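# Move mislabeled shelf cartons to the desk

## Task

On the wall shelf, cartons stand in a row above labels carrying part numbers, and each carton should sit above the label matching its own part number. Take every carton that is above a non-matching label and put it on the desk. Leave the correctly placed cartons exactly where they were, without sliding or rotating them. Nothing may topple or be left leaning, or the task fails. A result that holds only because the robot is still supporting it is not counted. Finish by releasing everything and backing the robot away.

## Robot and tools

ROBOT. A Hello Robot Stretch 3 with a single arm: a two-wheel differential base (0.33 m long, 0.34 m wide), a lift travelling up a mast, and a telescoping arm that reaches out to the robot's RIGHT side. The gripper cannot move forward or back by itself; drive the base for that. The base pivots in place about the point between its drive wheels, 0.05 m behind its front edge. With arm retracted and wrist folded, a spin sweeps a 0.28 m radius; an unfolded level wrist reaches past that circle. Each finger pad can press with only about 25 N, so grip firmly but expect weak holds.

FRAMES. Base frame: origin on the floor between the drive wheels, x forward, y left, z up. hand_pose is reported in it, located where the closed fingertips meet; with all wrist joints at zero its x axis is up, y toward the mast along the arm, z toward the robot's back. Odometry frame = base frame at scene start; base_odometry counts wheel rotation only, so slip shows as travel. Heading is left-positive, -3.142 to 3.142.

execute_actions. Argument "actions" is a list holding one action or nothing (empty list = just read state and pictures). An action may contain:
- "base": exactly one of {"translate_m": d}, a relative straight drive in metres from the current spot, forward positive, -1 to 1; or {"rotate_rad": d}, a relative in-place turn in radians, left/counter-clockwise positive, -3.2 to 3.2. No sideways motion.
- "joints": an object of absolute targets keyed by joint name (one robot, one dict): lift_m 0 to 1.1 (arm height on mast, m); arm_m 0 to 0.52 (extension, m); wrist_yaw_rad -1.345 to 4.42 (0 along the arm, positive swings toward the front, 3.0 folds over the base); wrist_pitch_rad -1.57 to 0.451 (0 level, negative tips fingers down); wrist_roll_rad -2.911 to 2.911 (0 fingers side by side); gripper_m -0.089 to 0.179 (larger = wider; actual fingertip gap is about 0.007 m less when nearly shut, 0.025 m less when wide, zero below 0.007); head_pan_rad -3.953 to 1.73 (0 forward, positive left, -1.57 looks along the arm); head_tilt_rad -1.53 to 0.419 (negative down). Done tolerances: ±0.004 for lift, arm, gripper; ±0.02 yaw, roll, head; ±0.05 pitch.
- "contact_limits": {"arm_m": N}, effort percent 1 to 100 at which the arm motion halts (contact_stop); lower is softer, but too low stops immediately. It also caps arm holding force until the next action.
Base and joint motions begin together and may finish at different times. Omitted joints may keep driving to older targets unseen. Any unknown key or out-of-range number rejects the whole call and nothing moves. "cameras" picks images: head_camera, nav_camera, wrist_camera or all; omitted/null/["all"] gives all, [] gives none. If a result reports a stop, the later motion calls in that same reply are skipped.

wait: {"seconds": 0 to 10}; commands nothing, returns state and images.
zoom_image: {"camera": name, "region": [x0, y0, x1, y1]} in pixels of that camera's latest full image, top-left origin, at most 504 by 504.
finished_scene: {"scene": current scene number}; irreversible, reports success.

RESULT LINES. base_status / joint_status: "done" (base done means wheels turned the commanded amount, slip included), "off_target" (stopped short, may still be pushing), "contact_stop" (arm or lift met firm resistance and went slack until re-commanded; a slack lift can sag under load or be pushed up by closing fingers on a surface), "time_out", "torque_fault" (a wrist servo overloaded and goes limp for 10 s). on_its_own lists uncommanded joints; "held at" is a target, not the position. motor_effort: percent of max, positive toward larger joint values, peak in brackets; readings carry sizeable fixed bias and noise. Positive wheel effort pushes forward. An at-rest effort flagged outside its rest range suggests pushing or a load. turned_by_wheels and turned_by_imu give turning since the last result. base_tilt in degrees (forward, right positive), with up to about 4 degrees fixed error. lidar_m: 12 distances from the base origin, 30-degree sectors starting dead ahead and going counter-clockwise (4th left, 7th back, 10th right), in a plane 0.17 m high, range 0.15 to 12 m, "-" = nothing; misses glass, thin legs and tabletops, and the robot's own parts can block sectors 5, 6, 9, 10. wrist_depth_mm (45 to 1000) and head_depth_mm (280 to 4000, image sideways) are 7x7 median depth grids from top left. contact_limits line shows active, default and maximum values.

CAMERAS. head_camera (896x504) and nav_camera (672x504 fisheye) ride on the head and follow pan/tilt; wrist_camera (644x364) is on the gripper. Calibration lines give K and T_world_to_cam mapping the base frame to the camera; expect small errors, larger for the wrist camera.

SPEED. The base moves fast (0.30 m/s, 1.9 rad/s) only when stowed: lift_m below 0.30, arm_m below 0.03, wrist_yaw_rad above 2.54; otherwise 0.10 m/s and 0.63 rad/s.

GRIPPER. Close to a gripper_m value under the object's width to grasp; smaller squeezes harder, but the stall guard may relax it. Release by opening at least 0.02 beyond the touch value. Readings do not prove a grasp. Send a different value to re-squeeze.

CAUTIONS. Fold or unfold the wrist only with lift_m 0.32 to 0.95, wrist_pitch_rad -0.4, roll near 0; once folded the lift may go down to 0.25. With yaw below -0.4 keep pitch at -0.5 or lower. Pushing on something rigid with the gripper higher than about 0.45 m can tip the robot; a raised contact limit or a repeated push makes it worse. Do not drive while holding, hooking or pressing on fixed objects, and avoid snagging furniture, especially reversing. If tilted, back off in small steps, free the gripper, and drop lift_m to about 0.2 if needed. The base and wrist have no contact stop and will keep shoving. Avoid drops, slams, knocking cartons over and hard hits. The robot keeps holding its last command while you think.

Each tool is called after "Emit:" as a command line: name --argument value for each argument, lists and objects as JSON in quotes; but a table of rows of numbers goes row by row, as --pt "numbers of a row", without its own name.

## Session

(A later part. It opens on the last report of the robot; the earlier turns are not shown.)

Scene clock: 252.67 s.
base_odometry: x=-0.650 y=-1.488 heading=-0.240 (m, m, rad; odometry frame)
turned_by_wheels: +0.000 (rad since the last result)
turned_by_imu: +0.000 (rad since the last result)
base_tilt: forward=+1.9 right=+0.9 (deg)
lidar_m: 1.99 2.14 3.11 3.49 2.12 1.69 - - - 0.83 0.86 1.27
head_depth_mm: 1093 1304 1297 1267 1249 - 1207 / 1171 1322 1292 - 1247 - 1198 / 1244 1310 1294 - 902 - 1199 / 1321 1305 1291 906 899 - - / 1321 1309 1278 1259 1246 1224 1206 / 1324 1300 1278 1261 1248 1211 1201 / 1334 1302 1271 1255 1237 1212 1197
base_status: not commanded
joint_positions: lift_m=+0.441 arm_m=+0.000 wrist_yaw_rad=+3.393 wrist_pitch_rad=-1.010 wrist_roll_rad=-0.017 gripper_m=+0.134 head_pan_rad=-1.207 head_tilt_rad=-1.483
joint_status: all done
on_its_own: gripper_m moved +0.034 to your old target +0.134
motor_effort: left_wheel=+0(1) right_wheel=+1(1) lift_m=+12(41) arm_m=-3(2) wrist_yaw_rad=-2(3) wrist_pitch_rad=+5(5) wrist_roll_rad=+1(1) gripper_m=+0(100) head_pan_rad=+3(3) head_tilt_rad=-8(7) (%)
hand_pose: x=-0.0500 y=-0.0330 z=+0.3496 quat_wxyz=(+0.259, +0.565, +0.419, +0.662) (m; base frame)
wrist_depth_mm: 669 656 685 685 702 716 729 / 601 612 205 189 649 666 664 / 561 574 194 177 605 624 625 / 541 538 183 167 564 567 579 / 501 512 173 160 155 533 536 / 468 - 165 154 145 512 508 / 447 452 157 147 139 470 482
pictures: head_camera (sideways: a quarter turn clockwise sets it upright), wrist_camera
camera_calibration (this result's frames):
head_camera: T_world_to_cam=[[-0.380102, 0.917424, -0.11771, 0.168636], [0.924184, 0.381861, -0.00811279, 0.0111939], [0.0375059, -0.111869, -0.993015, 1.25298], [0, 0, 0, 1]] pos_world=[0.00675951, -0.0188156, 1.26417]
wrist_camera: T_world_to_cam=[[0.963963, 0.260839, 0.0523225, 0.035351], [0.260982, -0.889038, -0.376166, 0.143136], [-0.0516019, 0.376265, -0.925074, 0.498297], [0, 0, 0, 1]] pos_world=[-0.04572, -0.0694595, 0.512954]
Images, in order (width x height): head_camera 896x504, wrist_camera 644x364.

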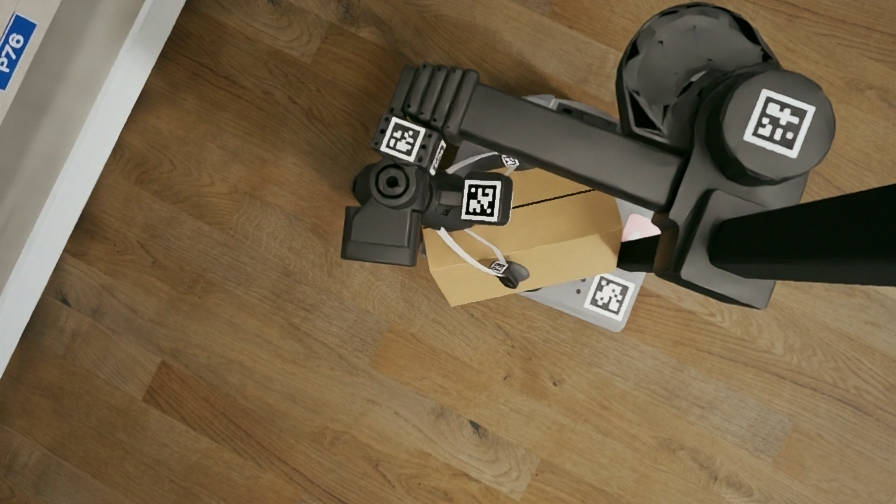

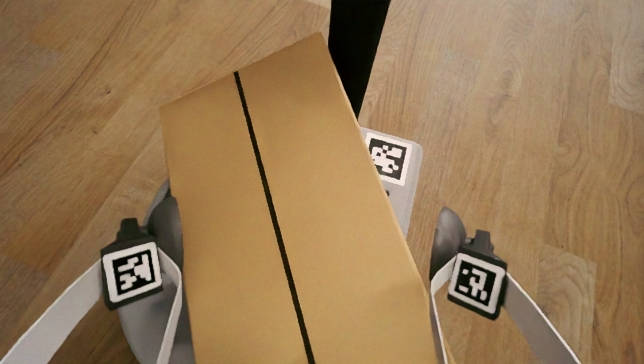

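Emit:
execute_actions --actions '[{"joints":{"wrist_yaw_rad":3.5}}]' --cameras '[]'

Emit:
execute_actions --actions '[{"joints":{"lift_m":0.405}}]' --cameras '["wrist_camera"]'

Scene clock: 257.13 s.
base_odometry: x=-0.650 y=-1.488 heading=-0.240 (m, m, rad; odometry frame)
turned_by_wheels: +0.000 (rad since the last result)
turned_by_imu: -0.001 (rad since the last result)
base_tilt: forward=+2.0 right=+0.7 (deg)
lidar_m: 1.99 2.13 3.13 3.48 2.11 1.68 - - - 0.83 0.86 1.27
head_depth_mm: 1094 1313 1291 1267 1246 - 1201 / 1170 1313 1289 - 1244 - 1199 / 1244 1314 1289 - 902 - 1202 / 1323 1305 1293 909 911 - - / 1327 1307 1285 1258 1249 1219 1195 / 1331 1308 1287 1266 1232 1215 1190 / 1329 1293 1272 1255 1232 1223 1194
base_status: not commanded
joint_positions: lift_m=+0.441 arm_m=+0.000 wrist_yaw_rad=+3.496 wrist_pitch_rad=-1.010 wrist_roll_rad=-0.017 gripper_m=+0.134 head_pan_rad=-1.207 head_tilt_rad=-1.483
joint_status: all done
motor_effort: left_wheel=+0(0) right_wheel=+1(1) lift_m=+13(13) arm_m=-3(3) wrist_yaw_rad=+2(1) wrist_pitch_rad=+5(5) wrist_roll_rad=+1(1) gripper_m=+1(1) head_pan_rad=+3(3) head_tilt_rad=-7(9) (%)
hand_pose: x=-0.0614 y=-0.0366 z=+0.3496 quat_wxyz=(+0.224, +0.543, +0.448, +0.674) (m; base frame)
wrist_depth_mm: 657 671 681 692 712 717 744 / 599 607 616 192 659 670 665 / 563 578 201 181 603 615 633 / 539 532 186 171 164 566 575 / 498 516 177 163 154 533 538 / 477 - 167 155 145 510 514 / 444 450 159 148 138 469 489
pictures: none
No camera images: the call's "cameras" was empty. Leave "cameras" out to get every camera's image.

Scene clock: 258.27 s.
base_odometry: x=-0.650 y=-1.488 heading=-0.240 (m, m, rad; odometry frame)
turned_by_wheels: +0.000 (rad since the last result)
turned_by_imu: +0.000 (rad since the last result)
base_tilt: forward=+2.0 right=+0.8 (deg)
lidar_m: 1.99 2.13 3.11 3.49 2.11 1.68 - - - 0.82 0.86 1.27
head_depth_mm: 1095 1308 1289 1270 1247 1226 1210 / 1170 1313 1296 - 1248 - 1205 / 1243 1316 1291 - 896 - 1198 / 1327 1315 1285 936 933 - - / 1326 1309 1287 1268 1242 1232 1204 / 1334 1308 1275 1261 1234 1216 1191 / 1323 1302 1285 1259 1233 1213 1198
base_status: not commanded
joint_positions: lift_m=+0.406 arm_m=+0.000 wrist_yaw_rad=+3.507 wrist_pitch_rad=-0.989 wrist_roll_rad=-0.011 gripper_m=+0.134 head_pan_rad=-1.207 head_tilt_rad=-1.483
joint_status: all done
motor_effort: left_wheel=+0(0) right_wheel=+1(1) lift_m=+5(13) arm_m=-3(3) wrist_yaw_rad=-4(4) wrist_pitch_rad=-7(7) wrist_roll_rad=-3(4) gripper_m=-24(23) head_pan_rad=+4(3) head_tilt_rad=-7(7) (%)
hand_pose: x=-0.0643 y=-0.0325 z=+0.3175 quat_wxyz=(+0.215, +0.547, +0.444, +0.676) (m; base frame)
wrist_depth_mm: 634 652 653 162 673 679 704 / 581 587 173 149 612 623 644 / 534 542 162 139 566 580 592 / 501 497 151 132 124 542 534 / 478 159 142 125 116 505 510 / 449 147 134 118 109 477 483 / 421 411 127 113 103 438 453
pictures: wrist_camera
camera_calibration (this result's frames):
wrist_camera: T_world_to_cam=[[0.93044, 0.363108, 0.0493285, 0.0527901], [0.351987, -0.848162, -0.395886, 0.148726], [-0.101911, 0.385712, -0.916974, 0.462123], [0, 0, 0, 1]] pos_world=[-0.0543723, -0.0712711, 0.480029]
Images, in order (width x height): wrist_camera 644x364.

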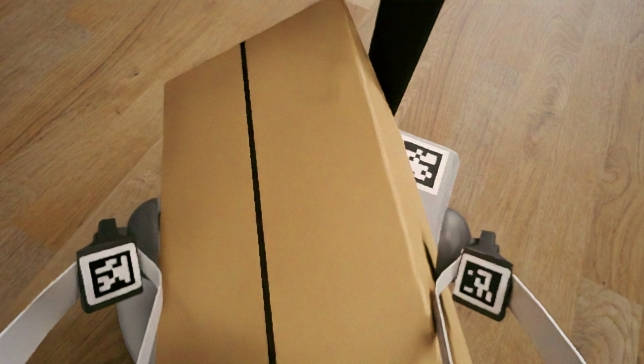

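Emit:
execute_actions --actions '[{"joints":{"lift_m":0.415,"gripper_m":0.06}}]' --cameras '["wrist_camera"]'

Emit:
execute_actions --actions '[{"joints":{"lift_m":0.45}}]' --cameras '["head_camera","wrist_camera"]'

Scene clock: 265.17 s.
base_odometry: x=-0.650 y=-1.488 heading=-0.240 (m, m, rad; odometry frame)
turned_by_wheels: +0.000 (rad since the last result)
turned_by_imu: -0.001 (rad since the last result)
base_tilt: forward=+2.0 right=+0.9 (deg)
lidar_m: 1.99 2.13 3.11 3.48 2.12 1.69 - - - 0.84 0.86 1.28
head_depth_mm: 1098 1306 1303 1273 1242 1225 1209 / 1174 1314 1289 - 1249 - 1203 / 1247 1314 1290 - 893 - 1200 / 1315 1316 1280 941 933 - - / 1324 1306 1288 1254 1246 1209 1195 / 1326 1300 1279 1260 1241 1220 1189 / 1320 1297 1277 1256 1230 1216 1195
base_status: not commanded
joint_positions: lift_m=+0.414 arm_m=+0.000 wrist_yaw_rad=+3.503 wrist_pitch_rad=-1.005 wrist_roll_rad=-0.012 gripper_m=+0.101 head_pan_rad=-1.207 head_tilt_rad=-1.483
joint_status: gripper_m off_target (ended at +0.101, target +0.060); the others done
motor_effort: left_wheel=+0(1) right_wheel=+1(1) lift_m=+43(48) arm_m=-3(3) wrist_yaw_rad=-2(4) wrist_pitch_rad=+2(6) wrist_roll_rad=-2(3) gripper_m=-100(100) head_pan_rad=+3(3) head_tilt_rad=-8(8) (%)
hand_pose: x=-0.0626 y=-0.0358 z=+0.3238 quat_wxyz=(+0.221, +0.544, +0.448, +0.674) (m; base frame)
wrist_depth_mm: 638 641 648 168 675 686 691 / 584 589 187 154 610 621 640 / 539 545 173 143 260 584 595 / 505 515 163 135 179 544 559 / 474 487 153 128 134 510 517 / 451 - 144 123 114 477 479 / 425 417 136 117 109 443 452
pictures: wrist_camera
camera_calibration (this result's frames):
wrist_camera: T_world_to_cam=[[0.931021, 0.361546, 0.0498505, 0.0519096], [0.352356, -0.85483, -0.380934, 0.142757], [-0.0951118, 0.372223, -0.923257, 0.471336], [0, 0, 0, 1]] pos_world=[-0.0538004, -0.0721772, 0.486958]
Images, in order (width x height): wrist_camera 644x364.

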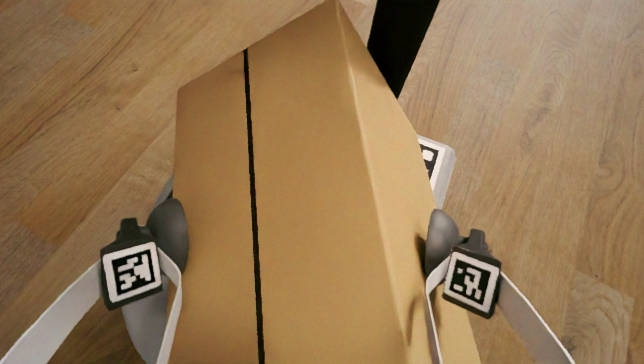

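Scene clock: 266.30 s.
base_odometry: x=-0.650 y=-1.488 heading=-0.240 (m, m, rad; odometry frame)
turned_by_wheels: +0.000 (rad since the last result)
turned_by_imu: +0.000 (rad since the last result)
base_tilt: forward=+1.9 right=+0.7 (deg)
lidar_m: 1.99 2.13 3.13 3.50 2.11 1.68 - - - 0.83 0.86 1.27
head_depth_mm: 1094 1311 1295 1267 1253 - 1209 / 1178 1313 1287 - 1247 - 1201 / 1239 1311 1288 - 888 - 1203 / 1321 1308 1285 966 947 - - / 1323 1303 1279 1264 1237 1221 1199 / 1330 1301 1282 1266 1241 1222 1198 / 1326 1296 1285 1263 1231 1217 1196
base_status: not commanded
joint_positions: lift_m=+0.449 arm_m=+0.000 wrist_yaw_rad=+3.503 wrist_pitch_rad=-1.002 wrist_roll_rad=-0.012 gripper_m=+0.062 head_pan_rad=-1.207 head_tilt_rad=-1.483
joint_status: all done
on_its_own: gripper_m moved -0.039 to your old target +0.060
motor_effort: left_wheel=+0(0) right_wheel=+1(1) lift_m=+43(46) arm_m=-3(3) wrist_yaw_rad=-2(2) wrist_pitch_rad=+0(2) wrist_roll_rad=-2(2) gripper_m=-100(100) head_pan_rad=+4(4) head_tilt_rad=-8(8) (%)
hand_pose: x=-0.0628 y=-0.0351 z=+0.3592 quat_wxyz=(+0.220, +0.545, +0.447, +0.675) (m; base frame)
wrist_depth_mm: 680 669 703 698 724 739 762 / 635 645 630 211 664 673 706 / 590 587 215 192 616 630 640 / 539 542 204 176 288 582 592 / 508 508 175 162 533 553 554 / 484 486 169 151 220 509 522 / 454 444 169 143 199 487 489
pictures: head_camera (sideways: a quarter turn clockwise sets it upright), wrist_camera
camera_calibration (this result's frames):
head_camera: T_world_to_cam=[[-0.380101, 0.917424, -0.11771, 0.168636], [0.924184, 0.381861, -0.0081128, 0.0111939], [0.0375059, -0.111869, -0.993015, 1.25298], [0, 0, 0, 1]] pos_world=[0.00675951, -0.0188156, 1.26417]
wrist_camera: T_world_to_cam=[[0.931153, 0.361194, 0.0499305, 0.0500703], [0.351761, -0.853774, -0.383842, 0.157952], [-0.0960121, 0.374979, -0.922048, 0.503348], [0, 0, 0, 1]] pos_world=[-0.0538568, -0.0719753, 0.52224]
Images, in order (width x height): head_camera 896x504, wrist_camera 644x364.

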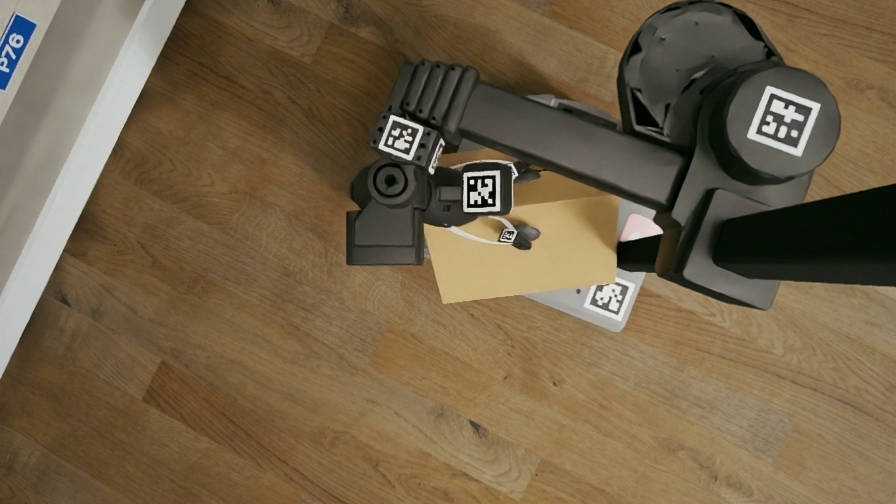

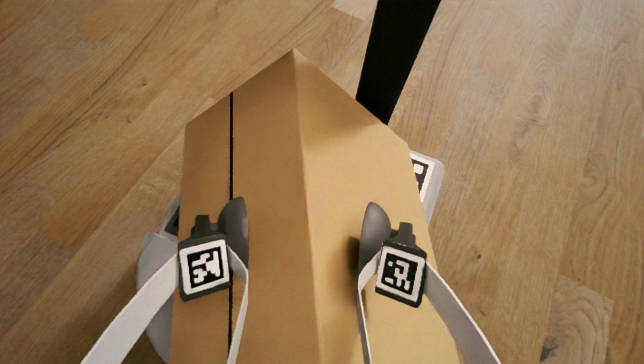

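Emit:
execute_actions --actions '[{"joints":{"gripper_m":0.134,"lift_m":0.65}}]'

Scene clock: 270.83 s.
base_odometry: x=-0.650 y=-1.488 heading=-0.240 (m, m, rad; odometry frame)
turned_by_wheels: +0.000 (rad since the last result)
turned_by_imu: -0.001 (rad since the last result)
base_tilt: forward=+2.0 right=+0.8 (deg)
lidar_m: 1.99 2.13 3.10 3.49 2.11 1.68 - - - 0.81 0.86 1.28
head_depth_mm: 1095 1309 1293 - 1245 - - / 1168 1324 1298 988 - - - / 1239 1307 - - 974 - - / 1325 1301 1288 1275 - - - / 1336 1307 1288 1258 1247 1222 1201 / 1324 1301 1277 1257 1231 1215 1196 / 1330 1309 1276 1259 1238 1208 1200
base_status: not commanded
joint_positions: lift_m=+0.649 arm_m=+0.000 wrist_yaw_rad=+3.503 wrist_pitch_rad=-1.005 wrist_roll_rad=-0.012 gripper_m=+0.134 head_pan_rad=-1.207 head_tilt_rad=-1.483
joint_status: all done
motor_effort: left_wheel=-1(1) right_wheel=+2(1) lift_m=+45(45) arm_m=-3(3) wrist_yaw_rad=-2(2) wrist_pitch_rad=+2(2) wrist_roll_rad=-2(2) gripper_m=+2(100) head_pan_rad=+3(4) head_tilt_rad=-8(7) (%)
hand_pose: x=-0.0625 y=-0.0357 z=+0.5587 quat_wxyz=(+0.221, +0.544, +0.448, +0.674) (m; base frame)
wrist_depth_mm: 926 935 953 961 - - - / 858 868 898 898 908 947 955 / 794 804 847 833 863 854 881 / 741 738 766 812 790 808 815 / 705 718 439 445 740 757 755 / 657 658 419 418 688 722 704 / 619 634 395 395 652 656 662
pictures: head_camera (sideways: a quarter turn clockwise sets it upright), nav_camera (sideways: a quarter turn counterclockwise sets it upright), wrist_camera
camera_calibration (this result's frames):
head_camera: T_world_to_cam=[[-0.380134, 0.91743, -0.117559, 0.16844], [0.924173, 0.381889, -0.00810862, 0.0111885], [0.0374555, -0.111727, -0.993033, 1.253], [0, 0, 0, 1]] pos_world=[0.00675801, -0.0188102, 1.26416]
nav_camera: T_world_to_cam=[[0.385217, -0.914315, 0.125045, -0.122893], [-0.922726, -0.383621, 0.0375804, 0.00871769], [0.0136097, -0.129859, -0.991439, 1.25139], [0, 0, 0, 1]] pos_world=[0.0383535, 0.0534859, 1.25572]
wrist_camera: T_world_to_cam=[[0.931142, 0.361225, 0.0499122, 0.0401088], [0.35206, -0.854848, -0.381166, 0.232418], [-0.0950196, 0.372492, -0.923158, 0.688188], [0, 0, 0, 1]] pos_world=[-0.0537809, -0.0721501, 0.721894]
Images, in order (width x height): head_camera 896x504, nav_camera 672x504, wrist_camera 644x364.

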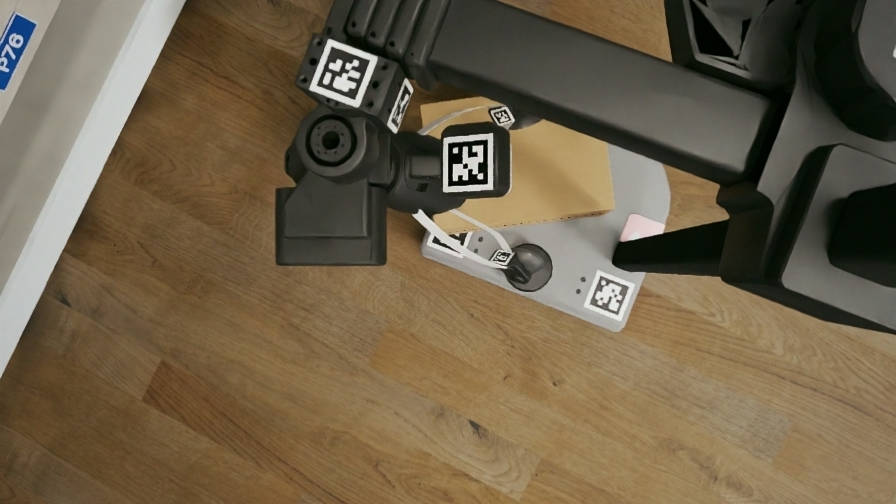

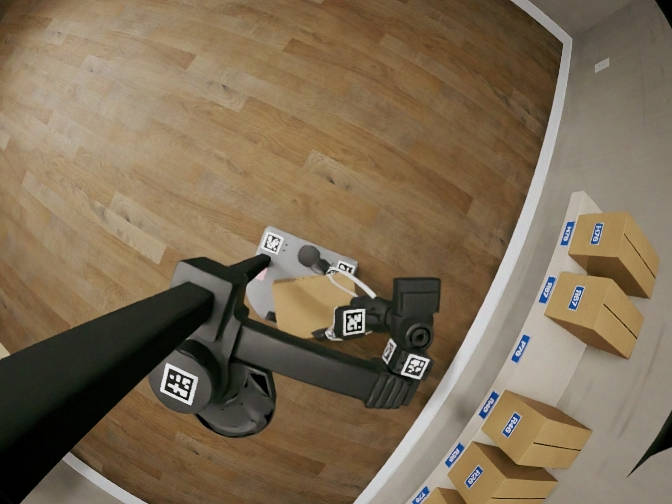

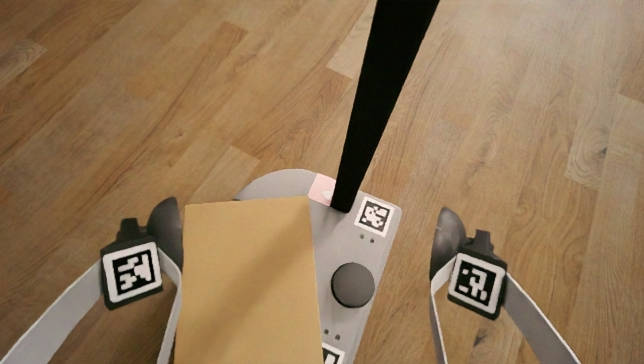

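Emit:
execute_actions --actions '[{"joints":{"wrist_yaw_rad":0.0,"wrist_pitch_rad":-1.57,"lift_m":0.85}}]'

Scene clock: 278.00 s.
base_odometry: x=-0.650 y=-1.488 heading=-0.240 (m, m, rad; odometry frame)
turned_by_wheels: +0.000 (rad since the last result)
turned_by_imu: -0.001 (rad since the last result)
base_tilt: forward=+2.1 right=+0.8 (deg)
lidar_m: 1.99 2.13 3.10 3.49 2.11 1.68 - - - 0.81 0.86 1.27
head_depth_mm: 1071 - - 1274 1244 1230 - / 1164 - - 985 976 1221 1209 / 1251 1313 1294 978 973 1220 1205 / 1320 1311 1288 1276 - 1229 - / 1336 1308 1286 1258 1236 1220 1206 / 1328 1303 1281 1261 1238 1217 1200 / 1324 1300 1282 1253 1236 1204 1196
base_status: not commanded
joint_positions: lift_m=+0.849 arm_m=+0.000 wrist_yaw_rad=+0.003 wrist_pitch_rad=-1.565 wrist_roll_rad=-0.012 gripper_m=+0.134 head_pan_rad=-1.207 head_tilt_rad=-1.483
joint_status: all done
motor_effort: left_wheel=-1(1) right_wheel=+1(2) lift_m=+45(47) arm_m=-3(3) wrist_yaw_rad=-2(0) wrist_pitch_rad=-3(3) wrist_roll_rad=-2(2) gripper_m=+0(1) head_pan_rad=+3(3) head_tilt_rad=-7(7) (%)
hand_pose: x=-0.0217 y=-0.1226 z=+0.7316 quat_wxyz=(+0.505, +0.502, -0.497, -0.495) (m; base frame)
wrist_depth_mm: 817 821 847 834 847 835 835 / 832 846 838 863 862 861 868 / 850 861 872 866 885 887 900 / 878 882 887 606 897 914 920 / 869 922 909 634 638 914 949 / 908 944 936 931 947 967 960 / 916 951 974 - 988 - -
pictures: head_camera (sideways: a quarter turn clockwise sets it upright), nav_camera (sideways: a quarter turn counterclockwise sets it upright), wrist_camera
camera_calibration (this result's frames):
head_camera: T_world_to_cam=[[-0.380134, 0.91743, -0.117559, 0.16844], [0.924173, 0.381889, -0.00810861, 0.0111885], [0.0374554, -0.111727, -0.993033, 1.253], [0, 0, 0, 1]] pos_world=[0.006758, -0.0188102, 1.26416]
nav_camera: T_world_to_cam=[[0.385217, -0.914315, 0.125045, -0.122893], [-0.922726, -0.383621, 0.0375804, 0.0087177], [0.0136097, -0.129859, -0.991439, 1.25139], [0, 0, 0, 1]] pos_world=[0.0383535, 0.053486, 1.25572]
wrist_camera: T_world_to_cam=[[-0.998605, -0.0369329, 0.0377231, -0.0569228], [-0.0301013, 0.98535, 0.167867, 0.0253286], [-0.0433703, 0.166498, -0.985088, 0.905189], [0, 0, 0, 1]] pos_world=[-0.0168227, -0.177772, 0.889586]
Images, in order (width x height): head_camera 896x504, nav_camera 672x504, wrist_camera 644x364.

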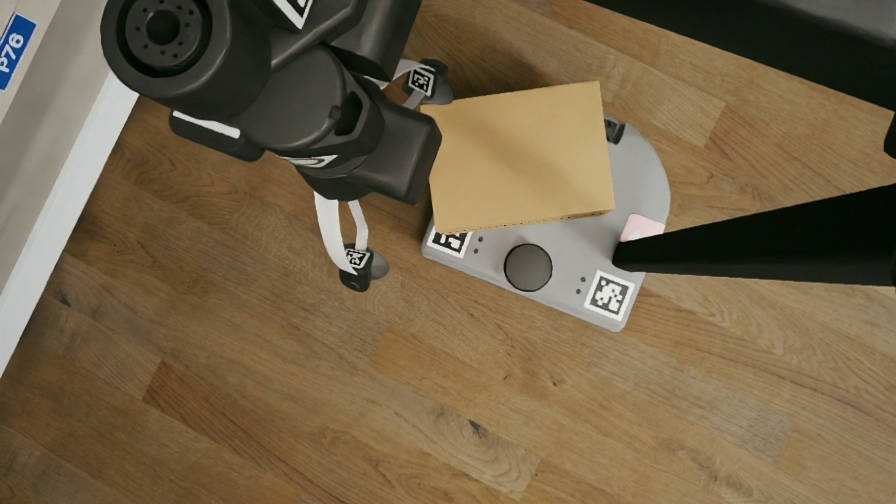

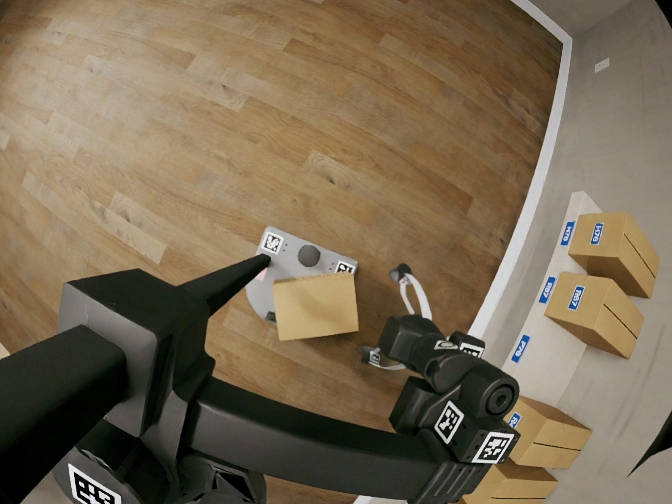

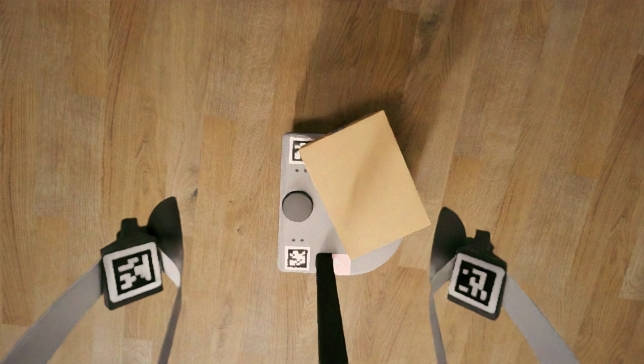

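Emit:
execute_actions --actions '[{"joints":{"gripper_m":0.0,"lift_m":0.5,"wrist_yaw_rad":3.6,"wrist_pitch_rad":-1.2}}]' --cameras '[]'

Emit:
execute_actions --actions '[{"joints":{"lift_m":0.36}}]' --cameras '["head_camera","wrist_camera"]'

Scene clock: 301.60 s.
base_odometry: x=-0.650 y=-1.488 heading=-0.240 (m, m, rad; odometry frame)
turned_by_wheels: +0.000 (rad since the last result)
turned_by_imu: -0.001 (rad since the last result)
base_tilt: forward=+2.0 right=+0.8 (deg)
lidar_m: 1.99 2.13 3.12 3.47 2.12 1.68 - - - 0.81 0.86 1.27
head_depth_mm: 1094 1306 1293 1272 1247 - 1197 / 1168 1321 1288 - 1245 - - / 1244 1306 1291 - 970 - - / 1326 1299 1290 1267 - - - / 1335 1310 1282 1265 1242 1224 1190 / 1321 1314 1278 1259 1238 1221 1195 / 1326 1295 1281 1256 1231 1211 1196
base_status: not commanded
joint_positions: lift_m=+0.501 arm_m=+0.000 wrist_yaw_rad=+3.597 wrist_pitch_rad=-1.207 wrist_roll_rad=-0.012 gripper_m=+0.000 head_pan_rad=-1.207 head_tilt_rad=-1.483
joint_status: all done
motor_effort: left_wheel=-1(1) right_wheel=+1(1) lift_m=+12(42) arm_m=-2(3) wrist_yaw_rad=+2(2) wrist_pitch_rad=+4(4) wrist_roll_rad=-2(2) gripper_m=-8(100) head_pan_rad=+3(2) head_tilt_rad=-8(8) (%)
hand_pose: x=-0.0514 y=-0.0835 z=+0.3914 quat_wxyz=(+0.257, +0.472, +0.524, +0.661) (m; base frame)
wrist_depth_mm: 599 606 609 632 640 650 651 / 581 582 297 305 616 619 629 / 560 557 291 292 - 599 615 / 551 283 281 285 577 597 591 / 529 274 274 - 550 566 569 / 508 266 264 264 536 548 552 / 507 506 501 514 527 525 537
pictures: none
No camera images: the call's "cameras" was empty. Leave "cameras" out to get every camera's image.

Scene clock: 303.30 s.
base_odometry: x=-0.650 y=-1.488 heading=-0.240 (m, m, rad; odometry frame)
turned_by_wheels: +0.000 (rad since the last result)
turned_by_imu: +0.000 (rad since the last result)
base_tilt: forward=+1.9 right=+0.9 (deg)
lidar_m: 1.99 2.13 3.12 3.48 2.11 1.68 - - - 0.81 0.86 1.27
head_depth_mm: 1096 1306 1294 1269 1247 1225 1210 / 1177 1310 1293 - 978 - 1200 / 1245 1311 1287 - 973 - 1212 / 1313 1307 1286 1269 - - - / 1326 1305 1286 1261 1237 1218 1203 / 1325 1301 1285 1247 1244 1219 1209 / 1329 1300 1270 1260 1234 1211 1201
base_status: not commanded
joint_positions: lift_m=+0.406 arm_m=+0.000 wrist_yaw_rad=+3.598 wrist_pitch_rad=-1.200 wrist_roll_rad=-0.012 gripper_m=+0.000 head_pan_rad=-1.207 head_tilt_rad=-1.483
joint_status: lift_m contact_stop (moved -0.095 of -0.141)
on_its_own: lift_m is slack since a contact_stop, until your next command for it (your +0.360 is given up)
motor_effort: left_wheel=-1(0) right_wheel=+1(2) lift_m=+26(42) arm_m=-5(5) wrist_yaw_rad=+1(2) wrist_pitch_rad=+0(9) wrist_roll_rad=-2(2) gripper_m=-12(23) head_pan_rad=+4(3) head_tilt_rad=-7(7) (%)
hand_pose: x=-0.0522 y=-0.0821 z=+0.2973 quat_wxyz=(+0.254, +0.474, +0.523, +0.662) (m; base frame)
wrist_depth_mm: 495 204 207 210 539 537 544 / 483 197 201 203 - 525 525 / 331 190 193 196 - 499 511 / 184 185 187 190 - 484 496 / 179 180 181 - 464 475 471 / 174 174 177 177 453 456 461 / 169 169 171 173 431 440 443
pictures: head_camera (sideways: a quarter turn clockwise sets it upright), wrist_camera
camera_calibration (this result's frames):
head_camera: T_world_to_cam=[[-0.380179, 0.917466, -0.117135, 0.167888], [0.92416, 0.381919, -0.00809683, 0.0111732], [0.0373076, -0.11133, -0.993083, 1.25307], [0, 0, 0, 1]] pos_world=[0.00675283, -0.0187952, 1.26416]
wrist_camera: T_world_to_cam=[[0.88813, 0.457142, 0.047389, 0.0667083], [0.457079, -0.867802, -0.194932, 0.0385139], [-0.0479872, 0.194785, -0.979671, 0.469824], [0, 0, 0, 1]] pos_world=[-0.054304, -0.0885875, 0.464619]
Images, in order (width x height): head_camera 896x504, wrist_camera 644x364.

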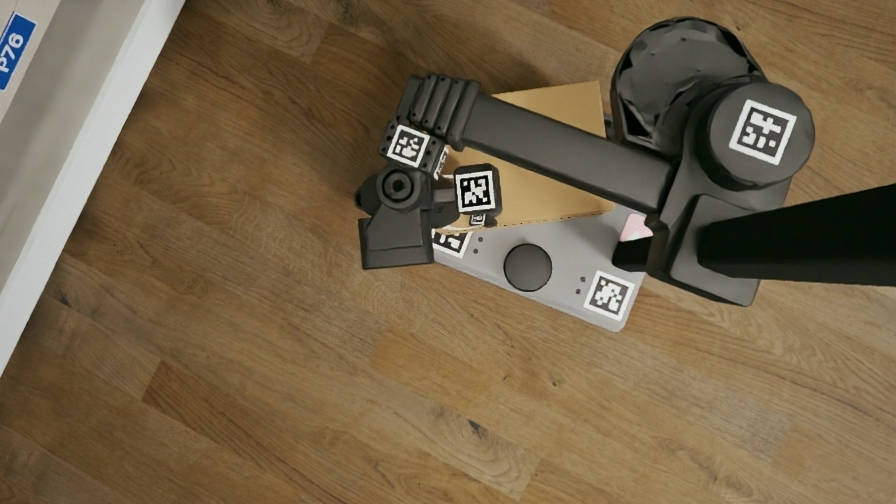

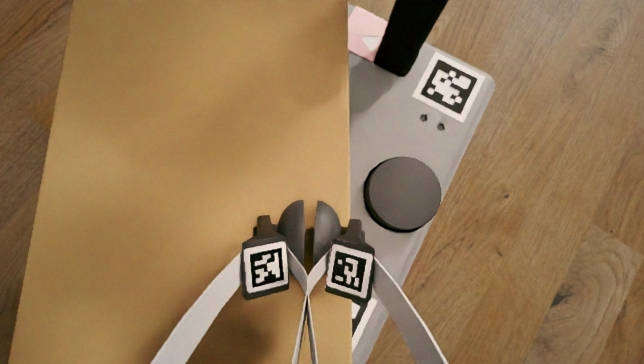

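Emit:
execute_actions --actions '[{"joints":{"arm_m":0.12}}]' --cameras '["head_camera"]'

Scene clock: 307.80 s.
base_odometry: x=-0.650 y=-1.488 heading=-0.240 (m, m, rad; odometry frame)
turned_by_wheels: +0.000 (rad since the last result)
turned_by_imu: -0.001 (rad since the last result)
base_tilt: forward=+2.0 right=+0.8 (deg)
lidar_m: 1.99 2.13 3.14 3.49 2.12 1.68 1.76 - - 0.15 0.86 1.27
head_depth_mm: 1100 1307 1298 1272 1249 1231 1208 / 1174 1310 - - 1246 - 1205 / 1245 1305 - 984 - - 1203 / 1321 1302 1291 1268 - - - / 1323 1308 1279 1251 1242 1225 1197 / 1323 1308 1279 1263 1238 1212 1194 / 1324 1300 1271 1258 1237 1209 1184
base_status: not commanded
joint_positions: lift_m=+0.407 arm_m=+0.120 wrist_yaw_rad=+3.597 wrist_pitch_rad=-1.201 wrist_roll_rad=-0.012 gripper_m=+0.000 head_pan_rad=-1.207 head_tilt_rad=-1.483
joint_status: all done
on_its_own: lift_m is slack since a contact_stop, until your next command for it (your +0.360 is given up)
motor_effort: left_wheel=-1(0) right_wheel=+2(1) lift_m=+29(29) arm_m=+3(5) wrist_yaw_rad=+1(4) wrist_pitch_rad=+0(22) wrist_roll_rad=-2(2) gripper_m=-8(15) head_pan_rad=+2(2) head_tilt_rad=-7(7) (%)
hand_pose: x=-0.0521 y=-0.2014 z=+0.2977 quat_wxyz=(+0.254, +0.474, +0.522, +0.662) (m; base frame)
wrist_depth_mm: 504 205 204 207 208 545 542 / 488 199 200 201 202 518 524 / 470 193 194 196 - 502 510 / 455 189 189 191 - 489 490 / 183 183 184 - 466 471 481 / 429 180 178 180 449 462 467 / 419 416 423 301 435 438 452
pictures: head_camera (sideways: a quarter turn clockwise sets it upright)
camera_calibration (this result's frames):
head_camera: T_world_to_cam=[[-0.380179, 0.917466, -0.117135, 0.167888], [0.92416, 0.381919, -0.00809682, 0.0111732], [0.0373076, -0.11133, -0.993083, 1.25307], [0, 0, 0, 1]] pos_world=[0.00675282, -0.0187952, 1.26416]
Images, in order (width x height): head_camera 896x504.

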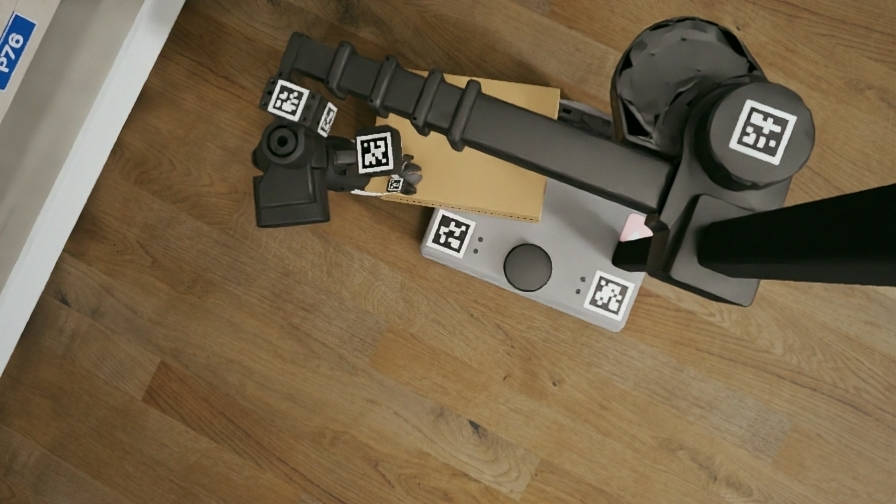

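Emit:
execute_actions --actions '[{"joints":{"arm_m":0.18}}]' --cameras '["head_camera","nav_camera"]'

Scene clock: 312.00 s.
base_odometry: x=-0.650 y=-1.488 heading=-0.240 (m, m, rad; odometry frame)
turned_by_wheels: +0.000 (rad since the last result)
turned_by_imu: -0.001 (rad since the last result)
base_tilt: forward=+1.9 right=+0.9 (deg)
lidar_m: 1.99 2.14 3.12 3.49 2.12 1.68 1.76 - - 0.15 0.86 1.27
head_depth_mm: 1099 1307 1291 1273 1257 1230 1206 / 1170 1320 1285 990 1248 - 1201 / 1244 1318 1284 990 - - 1198 / 1319 1308 1291 1267 - - - / 1326 1301 1277 1259 1244 1222 1199 / 1329 1302 1283 1269 1234 1215 1194 / 1322 1310 1276 1259 1237 1217 1190
base_status: not commanded
joint_positions: lift_m=+0.407 arm_m=+0.180 wrist_yaw_rad=+3.597 wrist_pitch_rad=-1.201 wrist_roll_rad=-0.012 gripper_m=+0.000 head_pan_rad=-1.207 head_tilt_rad=-1.483
joint_status: all done
on_its_own: lift_m is slack since a contact_stop, until your next command for it (your +0.360 is given up)
motor_effort: left_wheel=-1(1) right_wheel=+1(2) lift_m=+28(28) arm_m=+4(4) wrist_yaw_rad=+1(1) wrist_pitch_rad=+0(0) wrist_roll_rad=-2(2) gripper_m=-9(7) head_pan_rad=+4(3) head_tilt_rad=-7(7) (%)
hand_pose: x=-0.0520 y=-0.2616 z=+0.2976 quat_wxyz=(+0.255, +0.473, +0.523, +0.662) (m; base frame)
wrist_depth_mm: 503 503 208 211 212 538 539 / 489 201 201 202 206 530 519 / 469 194 194 197 198 507 509 / 457 189 190 192 193 484 499 / 443 446 447 - 463 467 479 / 433 434 437 443 453 455 464 / 414 419 425 430 440 435 450
pictures: head_camera (sideways: a quarter turn clockwise sets it upright), nav_camera (sideways: a quarter turn counterclockwise sets it upright)
camera_calibration (this result's frames):
head_camera: T_world_to_cam=[[-0.380179, 0.917466, -0.117135, 0.167888], [0.92416, 0.381919, -0.00809683, 0.0111732], [0.0373076, -0.11133, -0.993083, 1.25307], [0, 0, 0, 1]] pos_world=[0.00675283, -0.0187952, 1.26416]
nav_camera: T_world_to_cam=[[0.385264, -0.914353, 0.124622, -0.122342], [-0.922708, -0.383664, 0.0375677, 0.00873415], [0.0134627, -0.129463, -0.991493, 1.25146], [0, 0, 0, 1]] pos_world=[0.0383448, 0.0535053, 1.25573]
Images, in order (width x height): head_camera 896x504, nav_camera 672x504.

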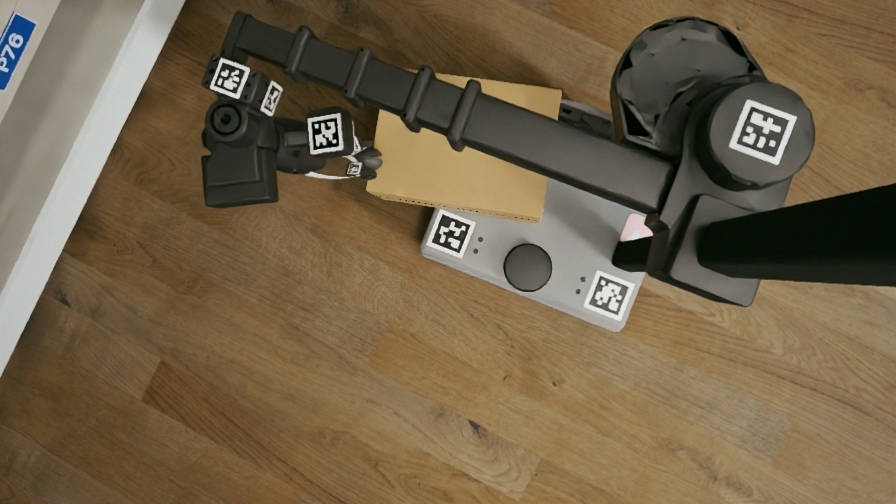

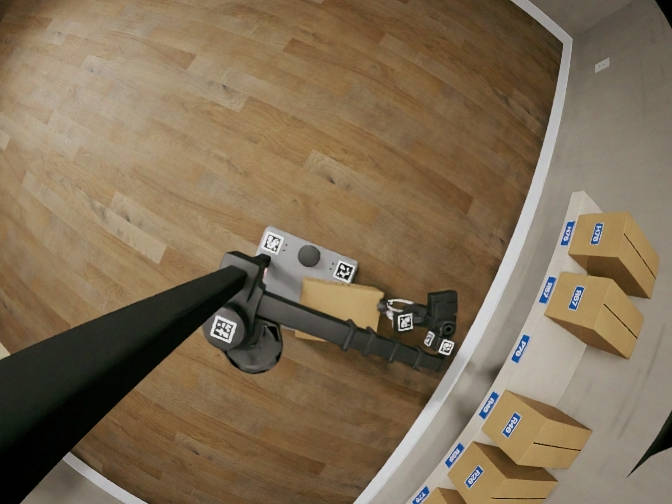

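Emit:
execute_actions --actions '[{"joints":{"lift_m":0.45,"arm_m":0.05}}]' --cameras '[]'

Emit:
execute_actions --actions '[{"joints":{"lift_m":0.39,"wrist_yaw_rad":3.7}}]' --cameras '["head_camera"]'

Emit:
execute_actions --actions '[{"joints":{"arm_m":0.10}}]' --cameras '["head_camera","nav_camera"]'

Scene clock: 320.23 s.
base_odometry: x=-0.650 y=-1.488 heading=-0.240 (m, m, rad; odometry frame)
turned_by_wheels: +0.000 (rad since the last result)
turned_by_imu: -0.001 (rad since the last result)
base_tilt: forward=+2.0 right=+0.9 (deg)
lidar_m: 1.99 2.13 3.11 3.49 2.11 1.68 1.76 - - 0.15 0.86 1.28
head_depth_mm: 1096 1308 1296 1267 1240 - 1209 / 1180 1311 1283 - 1242 - 1201 / 1248 1313 1297 981 - - 1199 / 1322 1309 1287 1265 - - - / 1322 1303 1281 1260 1231 1216 1194 / 1334 1297 1287 1270 1240 1221 1195 / 1329 1291 1283 1261 1235 1210 1199
base_status: not commanded
joint_positions: lift_m=+0.449 arm_m=+0.050 wrist_yaw_rad=+3.597 wrist_pitch_rad=-1.203 wrist_roll_rad=-0.012 gripper_m=+0.000 head_pan_rad=-1.207 head_tilt_rad=-1.483
joint_status: all done
motor_effort: left_wheel=+0(1) right_wheel=+1(2) lift_m=+45(47) arm_m=-4(5) wrist_yaw_rad=+1(1) wrist_pitch_rad=+1(0) wrist_roll_rad=-2(2) gripper_m=-8(6) head_pan_rad=+3(3) head_tilt_rad=-8(8) (%)
hand_pose: x=-0.0519 y=-0.1326 z=+0.3402 quat_wxyz=(+0.255, +0.473, +0.523, +0.661) (m; base frame)
wrist_depth_mm: 544 556 559 - 592 591 592 / 525 246 246 247 - 564 576 / 512 237 240 242 - 536 553 / 502 227 230 234 - 526 538 / 482 221 223 - 504 509 521 / 214 214 215 219 495 498 497 / 206 208 209 464 479 484 489
pictures: none
No camera images: the call's "cameras" was empty. Leave "cameras" out to get every camera's image.

Scene clock: 321.40 s.
base_odometry: x=-0.650 y=-1.488 heading=-0.240 (m, m, rad; odometry frame)
turned_by_wheels: +0.000 (rad since the last result)
turned_by_imu: +0.000 (rad since the last result)
base_tilt: forward=+2.0 right=+0.9 (deg)
lidar_m: 1.99 2.13 3.12 3.48 2.12 1.68 1.76 - - 0.15 0.86 1.27
head_depth_mm: 1099 1302 1293 1271 1248 1225 1200 / 1177 1320 1293 - 1243 - 1201 / 1250 1313 1288 982 - - 1207 / 1320 1303 1285 1270 - - - / 1322 1306 1290 1265 1246 1221 1198 / 1323 1301 1278 1266 1233 1217 1200 / 1328 1294 1276 1256 1231 1217 1195
base_status: not commanded
joint_positions: lift_m=+0.406 arm_m=+0.050 wrist_yaw_rad=+3.698 wrist_pitch_rad=-1.196 wrist_roll_rad=-0.012 gripper_m=+0.000 head_pan_rad=-1.207 head_tilt_rad=-1.483
joint_status: lift_m contact_stop (moved -0.043 of -0.059); the others done
on_its_own: lift_m is slack since a contact_stop, until your next command for it (your +0.390 is given up)
motor_effort: left_wheel=-1(0) right_wheel=+2(1) lift_m=+26(42) arm_m=-3(4) wrist_yaw_rad=+1(3) wrist_pitch_rad=-3(9) wrist_roll_rad=-2(2) gripper_m=-14(18) head_pan_rad=+3(2) head_tilt_rad=-7(8) (%)
hand_pose: x=-0.0589 y=-0.1346 z=+0.2973 quat_wxyz=(+0.219, +0.448, +0.545, +0.674) (m; base frame)
wrist_depth_mm: 506 209 208 208 - 541 550 / 485 198 201 204 204 - 522 / 470 192 192 198 198 507 514 / 185 186 188 190 - 482 489 / 179 180 182 - - 469 476 / 173 175 176 176 452 454 465 / 168 169 171 427 436 442 445
pictures: head_camera (sideways: a quarter turn clockwise sets it upright)
camera_calibration (this result's frames):
head_camera: T_world_to_cam=[[-0.380183, 0.91747, -0.117087, 0.167826], [0.924159, 0.381922, -0.00809549, 0.0111715], [0.0372906, -0.111285, -0.993089, 1.25308], [0, 0, 0, 1]] pos_world=[0.00675221, -0.0187934, 1.26416]
Images, in order (width x height): head_camera 896x504.

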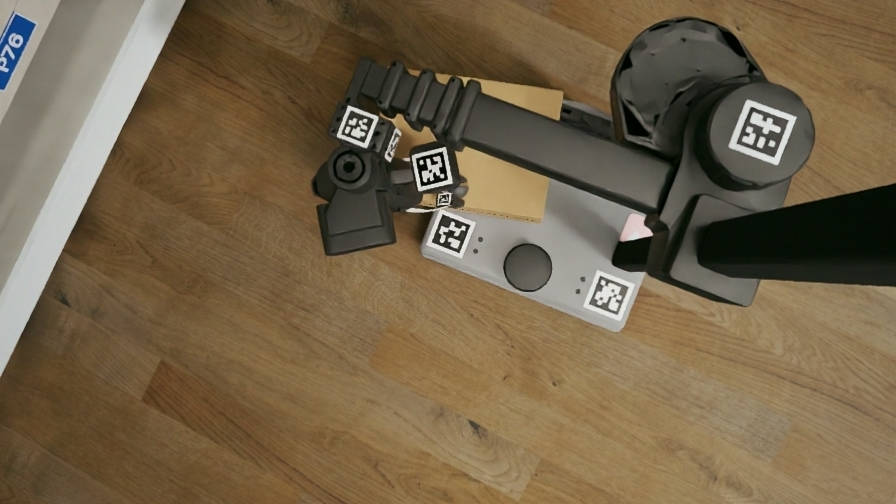

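not run: a stop came earlier in this reply.

Emit:
execute_actions --actions '[{"joints":{"arm_m":0.11}}]' --cameras '["head_camera","nav_camera"]'

Scene clock: 326.80 s.
base_odometry: x=-0.650 y=-1.488 heading=-0.240 (m, m, rad; odometry frame)
turned_by_wheels: +0.000 (rad since the last result)
turned_by_imu: -0.001 (rad since the last result)
base_tilt: forward=+1.9 right=+0.8 (deg)
lidar_m: 1.98 2.14 3.11 3.47 2.11 1.68 1.76 0.21 0.15 0.16 0.86 1.28
head_depth_mm: 1091 1307 1287 1268 1253 1218 1205 / 1172 1317 1292 - 1241 - 1209 / 1240 1312 - 981 - - 1199 / 1320 1307 1286 1266 - - - / 1328 1302 1284 1262 1237 1222 1194 / 1329 1300 1274 1258 1233 1216 1202 / 1321 1301 1282 1257 1239 1210 1192
base_status: not commanded
joint_positions: lift_m=+0.406 arm_m=+0.110 wrist_yaw_rad=+3.697 wrist_pitch_rad=-1.193 wrist_roll_rad=-0.013 gripper_m=+0.000 head_pan_rad=-1.207 head_tilt_rad=-1.483
joint_status: all done
on_its_own: lift_m is slack since a contact_stop, until your next command for it (your +0.390 is given up)
motor_effort: left_wheel=-1(1) right_wheel=+1(2) lift_m=+29(29) arm_m=+2(5) wrist_yaw_rad=+2(5) wrist_pitch_rad=-4(21) wrist_roll_rad=-1(2) gripper_m=-7(19) head_pan_rad=+3(3) head_tilt_rad=-9(7) (%)
hand_pose: x=-0.0591 y=-0.1934 z=+0.2978 quat_wxyz=(+0.219, +0.449, +0.544, +0.675) (m; base frame)
wrist_depth_mm: 499 186 175 165 157 - 550 / 490 192 179 168 162 - 530 / 472 197 185 173 - 513 514 / 459 203 190 178 - 496 490 / 434 210 197 - - 474 480 / 426 216 202 196 444 460 466 / 419 416 207 427 431 442 451
pictures: head_camera (sideways: a quarter turn clockwise sets it upright), nav_camera (sideways: a quarter turn counterclockwise sets it upright)
camera_calibration (this result's frames):
head_camera: T_world_to_cam=[[-0.380183, 0.91747, -0.117087, 0.167826], [0.924159, 0.381922, -0.00809549, 0.0111715], [0.0372907, -0.111285, -0.993089, 1.25308], [0, 0, 0, 1]] pos_world=[0.00675221, -0.0187935, 1.26416]
nav_camera: T_world_to_cam=[[0.385268, -0.914358, 0.124574, -0.122279], [-0.922707, -0.383667, 0.0375663, 0.00873602], [0.0134458, -0.129418, -0.991499, 1.25147], [0, 0, 0, 1]] pos_world=[0.0383439, 0.0535075, 1.25574]
Images, in order (width x height): head_camera 896x504, nav_camera 672x504.

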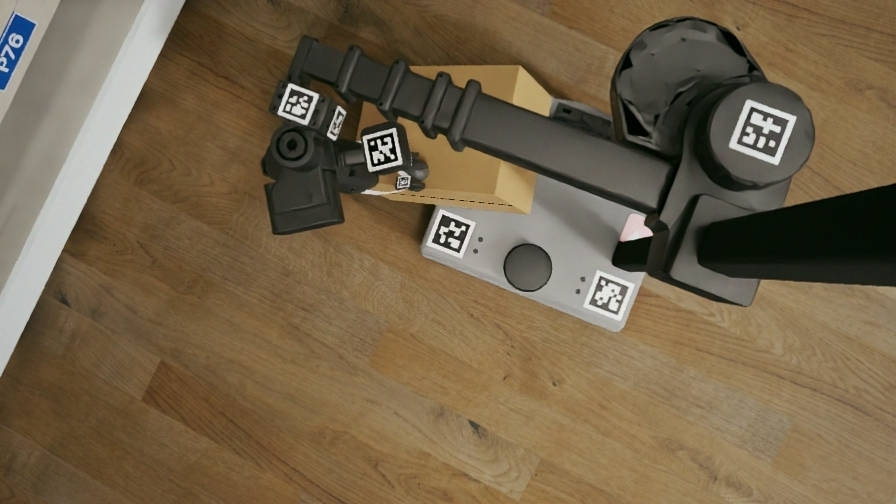

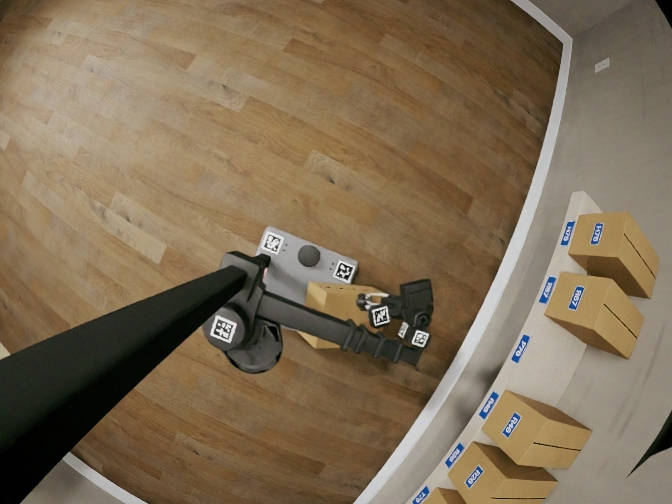

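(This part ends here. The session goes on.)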